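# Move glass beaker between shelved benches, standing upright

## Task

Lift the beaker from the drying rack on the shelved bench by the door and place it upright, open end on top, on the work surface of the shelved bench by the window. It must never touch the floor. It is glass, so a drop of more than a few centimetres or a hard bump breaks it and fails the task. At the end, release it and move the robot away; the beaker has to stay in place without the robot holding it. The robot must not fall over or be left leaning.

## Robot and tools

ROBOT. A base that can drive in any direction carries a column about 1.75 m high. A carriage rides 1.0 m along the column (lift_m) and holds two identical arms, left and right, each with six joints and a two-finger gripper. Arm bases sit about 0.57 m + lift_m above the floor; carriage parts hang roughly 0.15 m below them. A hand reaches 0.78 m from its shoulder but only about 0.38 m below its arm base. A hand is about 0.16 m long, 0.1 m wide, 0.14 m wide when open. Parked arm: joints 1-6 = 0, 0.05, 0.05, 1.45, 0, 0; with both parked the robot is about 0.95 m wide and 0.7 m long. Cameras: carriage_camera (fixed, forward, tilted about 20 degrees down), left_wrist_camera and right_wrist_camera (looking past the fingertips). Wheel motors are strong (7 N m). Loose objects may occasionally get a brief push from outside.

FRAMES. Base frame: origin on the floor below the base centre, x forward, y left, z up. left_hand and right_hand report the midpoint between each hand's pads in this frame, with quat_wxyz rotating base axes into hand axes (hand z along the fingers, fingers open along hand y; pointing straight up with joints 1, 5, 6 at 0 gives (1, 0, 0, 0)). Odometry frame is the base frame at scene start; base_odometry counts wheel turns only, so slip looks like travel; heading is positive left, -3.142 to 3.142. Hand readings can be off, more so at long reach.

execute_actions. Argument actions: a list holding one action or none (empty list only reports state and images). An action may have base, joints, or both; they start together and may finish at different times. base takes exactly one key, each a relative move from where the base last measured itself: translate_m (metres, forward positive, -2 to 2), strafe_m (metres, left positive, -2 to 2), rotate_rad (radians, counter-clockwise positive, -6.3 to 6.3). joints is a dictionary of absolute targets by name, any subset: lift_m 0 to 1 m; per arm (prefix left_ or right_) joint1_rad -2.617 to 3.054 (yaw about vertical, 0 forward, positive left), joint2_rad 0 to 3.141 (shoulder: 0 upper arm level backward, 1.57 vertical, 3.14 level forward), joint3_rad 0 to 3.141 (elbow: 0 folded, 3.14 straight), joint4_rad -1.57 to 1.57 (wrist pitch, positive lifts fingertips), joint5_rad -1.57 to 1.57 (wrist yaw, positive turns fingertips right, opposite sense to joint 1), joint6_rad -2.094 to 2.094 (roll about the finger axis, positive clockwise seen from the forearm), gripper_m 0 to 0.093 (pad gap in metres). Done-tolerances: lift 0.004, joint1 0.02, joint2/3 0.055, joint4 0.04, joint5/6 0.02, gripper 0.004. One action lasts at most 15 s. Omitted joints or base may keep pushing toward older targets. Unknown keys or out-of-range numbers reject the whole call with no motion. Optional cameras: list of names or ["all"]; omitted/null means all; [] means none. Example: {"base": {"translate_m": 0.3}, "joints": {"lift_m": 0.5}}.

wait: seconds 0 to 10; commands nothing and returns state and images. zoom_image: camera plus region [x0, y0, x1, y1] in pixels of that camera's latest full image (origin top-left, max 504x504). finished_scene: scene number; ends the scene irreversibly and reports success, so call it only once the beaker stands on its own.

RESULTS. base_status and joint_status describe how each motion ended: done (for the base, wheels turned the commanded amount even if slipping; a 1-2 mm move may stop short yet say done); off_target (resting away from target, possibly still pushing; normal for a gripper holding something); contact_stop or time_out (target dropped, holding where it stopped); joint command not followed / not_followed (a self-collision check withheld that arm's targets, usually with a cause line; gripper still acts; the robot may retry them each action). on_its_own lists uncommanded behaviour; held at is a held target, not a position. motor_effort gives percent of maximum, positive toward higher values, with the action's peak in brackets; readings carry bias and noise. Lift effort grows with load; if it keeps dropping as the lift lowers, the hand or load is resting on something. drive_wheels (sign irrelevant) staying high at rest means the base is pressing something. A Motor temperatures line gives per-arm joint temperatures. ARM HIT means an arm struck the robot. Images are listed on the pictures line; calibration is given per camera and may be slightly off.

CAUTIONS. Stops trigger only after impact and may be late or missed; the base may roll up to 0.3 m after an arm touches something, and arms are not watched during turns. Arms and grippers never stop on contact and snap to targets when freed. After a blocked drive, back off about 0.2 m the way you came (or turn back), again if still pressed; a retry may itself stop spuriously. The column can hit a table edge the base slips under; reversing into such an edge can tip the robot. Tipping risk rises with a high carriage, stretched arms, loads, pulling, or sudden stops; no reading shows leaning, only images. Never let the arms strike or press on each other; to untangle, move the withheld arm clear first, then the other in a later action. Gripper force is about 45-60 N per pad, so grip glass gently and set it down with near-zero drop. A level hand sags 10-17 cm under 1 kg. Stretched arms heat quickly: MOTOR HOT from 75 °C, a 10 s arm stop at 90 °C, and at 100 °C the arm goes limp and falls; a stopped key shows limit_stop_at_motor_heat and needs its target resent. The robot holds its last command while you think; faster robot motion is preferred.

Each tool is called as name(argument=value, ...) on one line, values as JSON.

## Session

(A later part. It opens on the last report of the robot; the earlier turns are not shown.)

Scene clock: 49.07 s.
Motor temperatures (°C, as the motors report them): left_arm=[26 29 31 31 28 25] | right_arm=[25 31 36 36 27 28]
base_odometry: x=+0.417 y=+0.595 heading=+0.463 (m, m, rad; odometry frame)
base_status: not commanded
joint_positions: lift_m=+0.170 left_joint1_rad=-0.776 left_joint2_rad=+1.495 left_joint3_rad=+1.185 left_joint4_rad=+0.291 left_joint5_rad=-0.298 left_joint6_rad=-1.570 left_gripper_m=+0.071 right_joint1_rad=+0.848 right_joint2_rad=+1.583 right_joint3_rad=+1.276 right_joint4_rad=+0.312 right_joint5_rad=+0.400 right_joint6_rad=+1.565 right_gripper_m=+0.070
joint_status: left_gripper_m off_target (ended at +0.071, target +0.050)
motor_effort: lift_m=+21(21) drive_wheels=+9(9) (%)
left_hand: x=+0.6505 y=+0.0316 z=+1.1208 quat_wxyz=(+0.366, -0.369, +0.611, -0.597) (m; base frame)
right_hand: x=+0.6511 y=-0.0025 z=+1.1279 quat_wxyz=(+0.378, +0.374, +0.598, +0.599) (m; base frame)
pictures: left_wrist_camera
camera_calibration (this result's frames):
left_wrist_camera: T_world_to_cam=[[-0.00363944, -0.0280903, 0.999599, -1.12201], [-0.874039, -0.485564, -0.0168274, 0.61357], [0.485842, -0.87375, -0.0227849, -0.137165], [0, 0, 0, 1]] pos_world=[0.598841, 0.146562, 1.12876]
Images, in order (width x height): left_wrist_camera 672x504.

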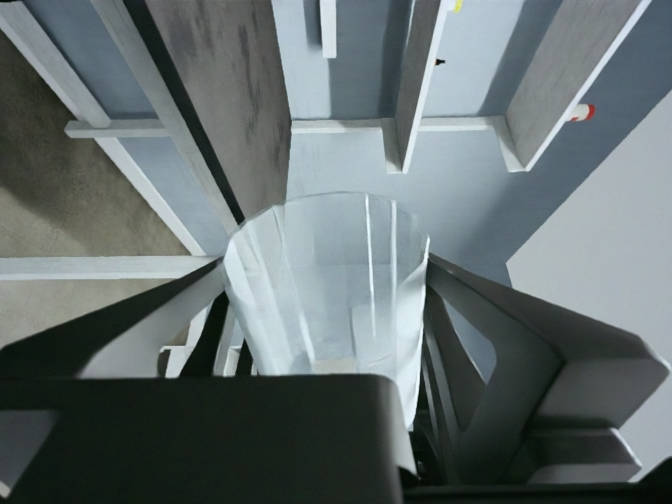

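execute_actions(actions=[{"joints":{"right_gripper_m":0.093}}], cameras=[])

execute_actions(actions=[{"joints":{"left_joint1_rad":-0.3}}], cameras=[])

execute_actions(actions=[{"base":{"translate_m":0.42},"joints":{"lift_m":0.1,"left_joint5_rad":0,"left_joint6_rad":0,"left_joint4_rad":0.33,"right_joint1_rad":0,"right_joint2_rad":0.05,"right_joint3_rad":0.05,"right_joint4_rad":1.45,"right_joint5_rad":0,"right_joint6_rad":0}}], cameras=["carriage_camera"])

execute_actions(actions=[{"joints":{"lift_m":0.06}}], cameras=["carriage_camera","left_wrist_camera"])

Scene clock: 50.73 s.
Motor temperatures (°C, as the motors report them): left_arm=[26 29 31 31 28 25] | right_arm=[25 31 36 37 27 28]
base_odometry: x=+0.417 y=+0.595 heading=+0.463 (m, m, rad; odometry frame)
base_status: not commanded
joint_positions: lift_m=+0.170 left_joint1_rad=-0.776 left_joint2_rad=+1.495 left_joint3_rad=+1.185 left_joint4_rad=+0.280 left_joint5_rad=-0.298 left_joint6_rad=-1.571 left_gripper_m=+0.071 right_joint1_rad=+0.848 right_joint2_rad=+1.583 right_joint3_rad=+1.276 right_joint4_rad=+0.314 right_joint5_rad=+0.400 right_joint6_rad=+1.566 right_gripper_m=+0.093
joint_status: all done
motor_effort: lift_m=+21(21) drive_wheels=+9(9) (%)
left_hand: x=+0.6505 y=+0.0316 z=+1.1182 quat_wxyz=(+0.365, -0.370, +0.614, -0.594) (m; base frame)
right_hand: x=+0.6511 y=-0.0025 z=+1.1283 quat_wxyz=(+0.378, +0.375, +0.597, +0.600) (m; base frame)
pictures: none
No camera images: the call's "cameras" was empty. Leave "cameras" out to get every camera's image.

Scene clock: 51.80 s.
Motor temperatures (°C, as the motors report them): left_arm=[26 29 31 31 28 25] | right_arm=[25 31 36 37 27 28]
base_odometry: x=+0.417 y=+0.595 heading=+0.463 (m, m, rad; odometry frame)
base_status: not commanded
joint_positions: lift_m=+0.170 left_joint1_rad=-0.301 left_joint2_rad=+1.495 left_joint3_rad=+1.185 left_joint4_rad=+0.278 left_joint5_rad=-0.303 left_joint6_rad=-1.571 left_gripper_m=+0.071 right_joint1_rad=+0.848 right_joint2_rad=+1.583 right_joint3_rad=+1.276 right_joint4_rad=+0.314 right_joint5_rad=+0.400 right_joint6_rad=+1.566 right_gripper_m=+0.093
joint_status: all done
motor_effort: lift_m=+22(22) drive_wheels=+9(9) (%)
left_hand: x=+0.7481 y=+0.2424 z=+1.1178 quat_wxyz=(+0.495, -0.506, +0.509, -0.490) (m; base frame)
right_hand: x=+0.6511 y=-0.0025 z=+1.1284 quat_wxyz=(+0.378, +0.375, +0.597, +0.600) (m; base frame)
pictures: none
No camera images: the call's "cameras" was empty. Leave "cameras" out to get every camera's image.

Scene clock: 54.67 s.
Motor temperatures (°C, as the motors report them): left_arm=[26 29 31 32 28 25] | right_arm=[25 31 36 36 27 28]
base_odometry: x=+0.792 y=+0.784 heading=+0.464 (m, m, rad; odometry frame)
base_status: done
joint_positions: lift_m=+0.100 left_joint1_rad=-0.301 left_joint2_rad=+1.491 left_joint3_rad=+1.172 left_joint4_rad=+0.296 left_joint5_rad=-0.005 left_joint6_rad=-0.004 left_gripper_m=+0.071 right_joint1_rad=+0.005 right_joint2_rad=+0.067 right_joint3_rad=+0.069 right_joint4_rad=+1.453 right_joint5_rad=+0.007 right_joint6_rad=+0.006 right_gripper_m=+0.093
joint_status: all done
motor_effort: lift_m=+22(21) drive_wheels=-15(27) (%)
left_hand: x=+0.7397 y=+0.1922 z=+1.0472 quat_wxyz=(+0.691, +0.104, +0.708, -0.105) (m; base frame)
right_hand: x=+0.2957 y=-0.3395 z=+1.1318 quat_wxyz=(+0.998, +0.004, +0.058, +0.005) (m; base frame)
pictures: carriage_camera
camera_calibration (this result's frames):
carriage_camera: T_world_to_cam=[[-0.0319408, -0.997453, 0.063768, -0.0661666], [-0.34277, -0.0489998, -0.93814, 1.09657], [0.938876, -0.0518228, -0.340333, 0.222059], [0, 0, 0, 1]] pos_world=[0.165273, -0.000758596, 1.10853]
Images, in order (width x height): carriage_camera 672x504.

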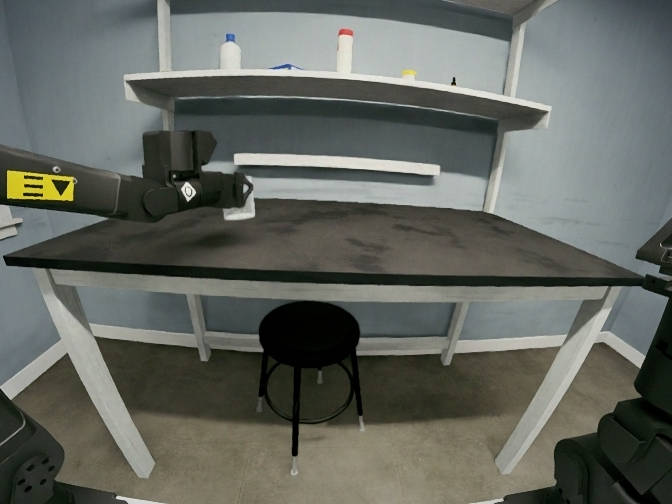

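Scene clock: 55.37 s.
Motor temperatures (°C, as the motors report them): left_arm=[26 29 31 32 28 25] | right_arm=[25 31 36 36 27 28]
base_odometry: x=+0.792 y=+0.784 heading=+0.464 (m, m, rad; odometry frame)
base_status: not commanded
joint_positions: lift_m=+0.060 left_joint1_rad=-0.301 left_joint2_rad=+1.495 left_joint3_rad=+1.172 left_joint4_rad=+0.294 left_joint5_rad=-0.003 left_joint6_rad=-0.004 left_gripper_m=+0.071 right_joint1_rad=+0.005 right_joint2_rad=+0.065 right_joint3_rad=+0.065 right_joint4_rad=+1.452 right_joint5_rad=+0.004 right_joint6_rad=+0.006 right_gripper_m=+0.093
joint_status: all done
motor_effort: lift_m=+22(23) drive_wheels=-14(15) (%)
left_hand: x=+0.7405 y=+0.1918 z=+1.0049 quat_wxyz=(+0.689, +0.105, +0.709, -0.105) (m; base frame)
right_hand: x=+0.2963 y=-0.3390 z=+1.0907 quat_wxyz=(+0.998, +0.002, +0.060, +0.005) (m; base frame)
pictures: carriage_camera, left_wrist_camera
camera_calibration (this result's frames):
carriage_camera: T_world_to_cam=[[-0.0319408, -0.997453, 0.063768, -0.0636142], [-0.34277, -0.0489998, -0.93814, 1.05902], [0.938876, -0.0518228, -0.340333, 0.208437], [0, 0, 0, 1]] pos_world=[0.165273, -0.000758596, 1.06851]
left_wrist_camera: T_world_to_cam=[[-0.301245, -0.953417, -0.0157359, 0.416825], [-0.546049, 0.186014, -0.816841, 1.20033], [0.781717, -0.237477, -0.576648, 0.171906], [0, 0, 0, 1]] pos_world=[0.646623, 0.214954, 1.08616]
Images, in order (width x height): carriage_camera 672x504, left_wrist_camera 672x504.

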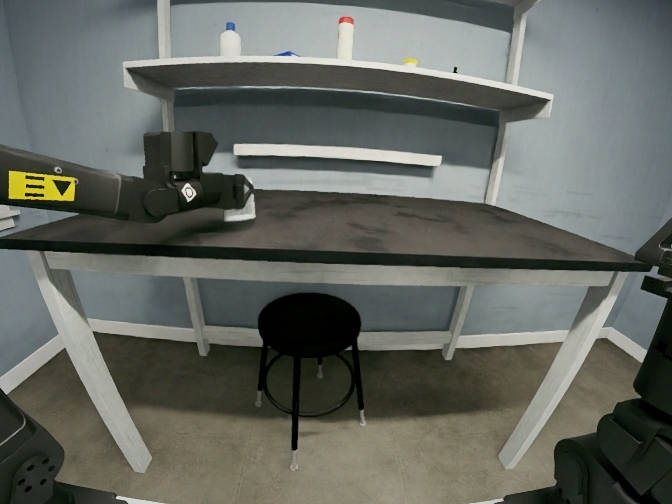

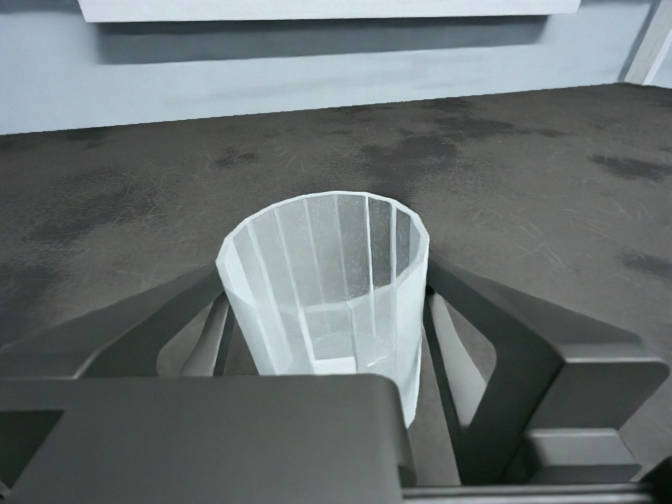

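execute_actions(actions=[{"joints":{"lift_m":0.047}}], cameras=[])

Scene clock: 56.30 s.
Motor temperatures (°C, as the motors report them): left_arm=[26 29 31 32 28 25] | right_arm=[25 31 36 36 27 28]
base_odometry: x=+0.792 y=+0.784 heading=+0.464 (m, m, rad; odometry frame)
base_status: not commanded
joint_positions: lift_m=+0.047 left_joint1_rad=-0.301 left_joint2_rad=+1.495 left_joint3_rad=+1.172 left_joint4_rad=+0.308 left_joint5_rad=-0.002 left_joint6_rad=-0.002 left_gripper_m=+0.071 right_joint1_rad=+0.005 right_joint2_rad=+0.065 right_joint3_rad=+0.064 right_joint4_rad=+1.452 right_joint5_rad=+0.004 right_joint6_rad=+0.006 right_gripper_m=+0.093
joint_status: all done
motor_effort: lift_m=+22(21) drive_wheels=+9(15) (%)
left_hand: x=+0.7405 y=+0.1915 z=+0.9953 quat_wxyz=(+0.694, +0.105, +0.705, -0.105) (m; base frame)
right_hand: x=+0.2967 y=-0.3389 z=+1.0776 quat_wxyz=(+0.998, +0.002, +0.060, +0.005) (m; base frame)
pictures: none
No camera images: the call's "cameras" was empty. Leave "cameras" out to get every camera's image.

execute_actions(actions=[{"joints":{"left_gripper_m":0.093}}], cameras=[])

execute_actions(actions=[{"joints":{"lift_m":0.12}}], cameras=[])

execute_actions(actions=[{"base":{"translate_m":-0.3},"joints":{"left_joint1_rad":0,"left_joint2_rad":0.05,"left_joint3_rad":0.05,"left_joint4_rad":1.45}}], cameras=["carriage_camera"])

Scene clock: 58.00 s.
Motor temperatures (°C, as the motors report them): left_arm=[26 29 31 32 28 25] | right_arm=[25 31 36 35 27 28]
base_odometry: x=+0.792 y=+0.784 heading=+0.464 (m, m, rad; odometry frame)
base_status: not commanded
joint_positions: lift_m=+0.047 left_joint1_rad=-0.301 left_joint2_rad=+1.495 left_joint3_rad=+1.172 left_joint4_rad=+0.312 left_joint5_rad=-0.002 left_joint6_rad=-0.001 left_gripper_m=+0.093 right_joint1_rad=+0.005 right_joint2_rad=+0.065 right_joint3_rad=+0.064 right_joint4_rad=+1.452 right_joint5_rad=+0.004 right_joint6_rad=+0.006 right_gripper_m=+0.093
joint_status: all done
motor_effort: lift_m=+22(22) drive_wheels=+9(9) (%)
left_hand: x=+0.7405 y=+0.1915 z=+0.9964 quat_wxyz=(+0.695, +0.105, +0.703, -0.105) (m; base frame)
right_hand: x=+0.2967 y=-0.3389 z=+1.0776 quat_wxyz=(+0.998, +0.002, +0.060, +0.005) (m; base frame)
pictures: none
No camera images: the call's "cameras" was empty. Leave "cameras" out to get every camera's image.

Scene clock: 58.83 s.
Motor temperatures (°C, as the motors report them): left_arm=[26 29 31 32 28 25] | right_arm=[25 31 36 35 27 28]
base_odometry: x=+0.792 y=+0.784 heading=+0.464 (m, m, rad; odometry frame)
base_status: not commanded
joint_positions: lift_m=+0.120 left_joint1_rad=-0.301 left_joint2_rad=+1.491 left_joint3_rad=+1.172 left_joint4_rad=+0.327 left_joint5_rad=-0.002 left_joint6_rad=-0.001 left_gripper_m=+0.093 right_joint1_rad=+0.005 right_joint2_rad=+0.065 right_joint3_rad=+0.064 right_joint4_rad=+1.451 right_joint5_rad=+0.002 right_joint6_rad=+0.006 right_gripper_m=+0.093
joint_status: all done
motor_effort: lift_m=+22(25) drive_wheels=+9(10) (%)
left_hand: x=+0.7396 y=+0.1918 z=+1.0748 quat_wxyz=(+0.702, +0.104, +0.697, -0.106) (m; base frame)
right_hand: x=+0.2968 y=-0.3386 z=+1.1506 quat_wxyz=(+0.998, +0.001, +0.061, +0.005) (m; base frame)
pictures: none
No camera images: the call's "cameras" was empty. Leave "cameras" out to get every camera's image.

Scene clock: 61.40 s.
Motor temperatures (°C, as the motors report them): left_arm=[26 29 31 32 28 25] | right_arm=[25 31 36 35 27 28]
base_odometry: x=+0.524 y=+0.649 heading=+0.465 (m, m, rad; odometry frame)
base_status: done
joint_positions: lift_m=+0.120 left_joint1_rad=-0.006 left_joint2_rad=+0.054 left_joint3_rad=+0.065 left_joint4_rad=+1.454 left_joint5_rad=-0.003 left_joint6_rad=-0.001 left_gripper_m=+0.093 right_joint1_rad=+0.005 right_joint2_rad=+0.065 right_joint3_rad=+0.064 right_joint4_rad=+1.448 right_joint5_rad=+0.001 right_joint6_rad=+0.006 right_gripper_m=+0.093
joint_status: all done
motor_effort: lift_m=+22(21) drive_wheels=-14(24) (%)
left_hand: x=+0.2922 y=+0.3388 z=+1.1509 quat_wxyz=(+0.999, -0.001, +0.053, -0.003) (m; base frame)
right_hand: x=+0.2974 y=-0.3385 z=+1.1505 quat_wxyz=(+0.998, +0.001, +0.062, +0.005) (m; base frame)
pictures: carriage_camera
camera_calibration (this result's frames):
carriage_camera: T_world_to_cam=[[-0.0319408, -0.997453, 0.063768, -0.0674433], [-0.34277, -0.0489998, -0.93814, 1.11535], [0.938876, -0.0518228, -0.340333, 0.228873], [0, 0, 0, 1]] pos_world=[0.165273, -0.000758596, 1.12855]
Images, in order (width x height): carriage_camera 672x504.

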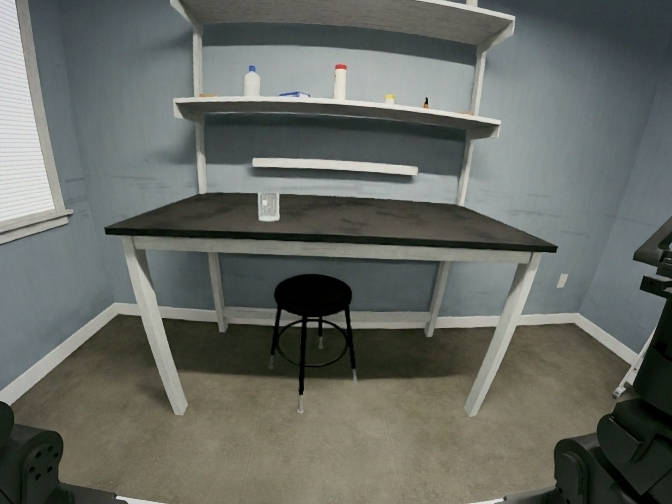

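finished_scene(scene=2)

The scene is finished: the task was done.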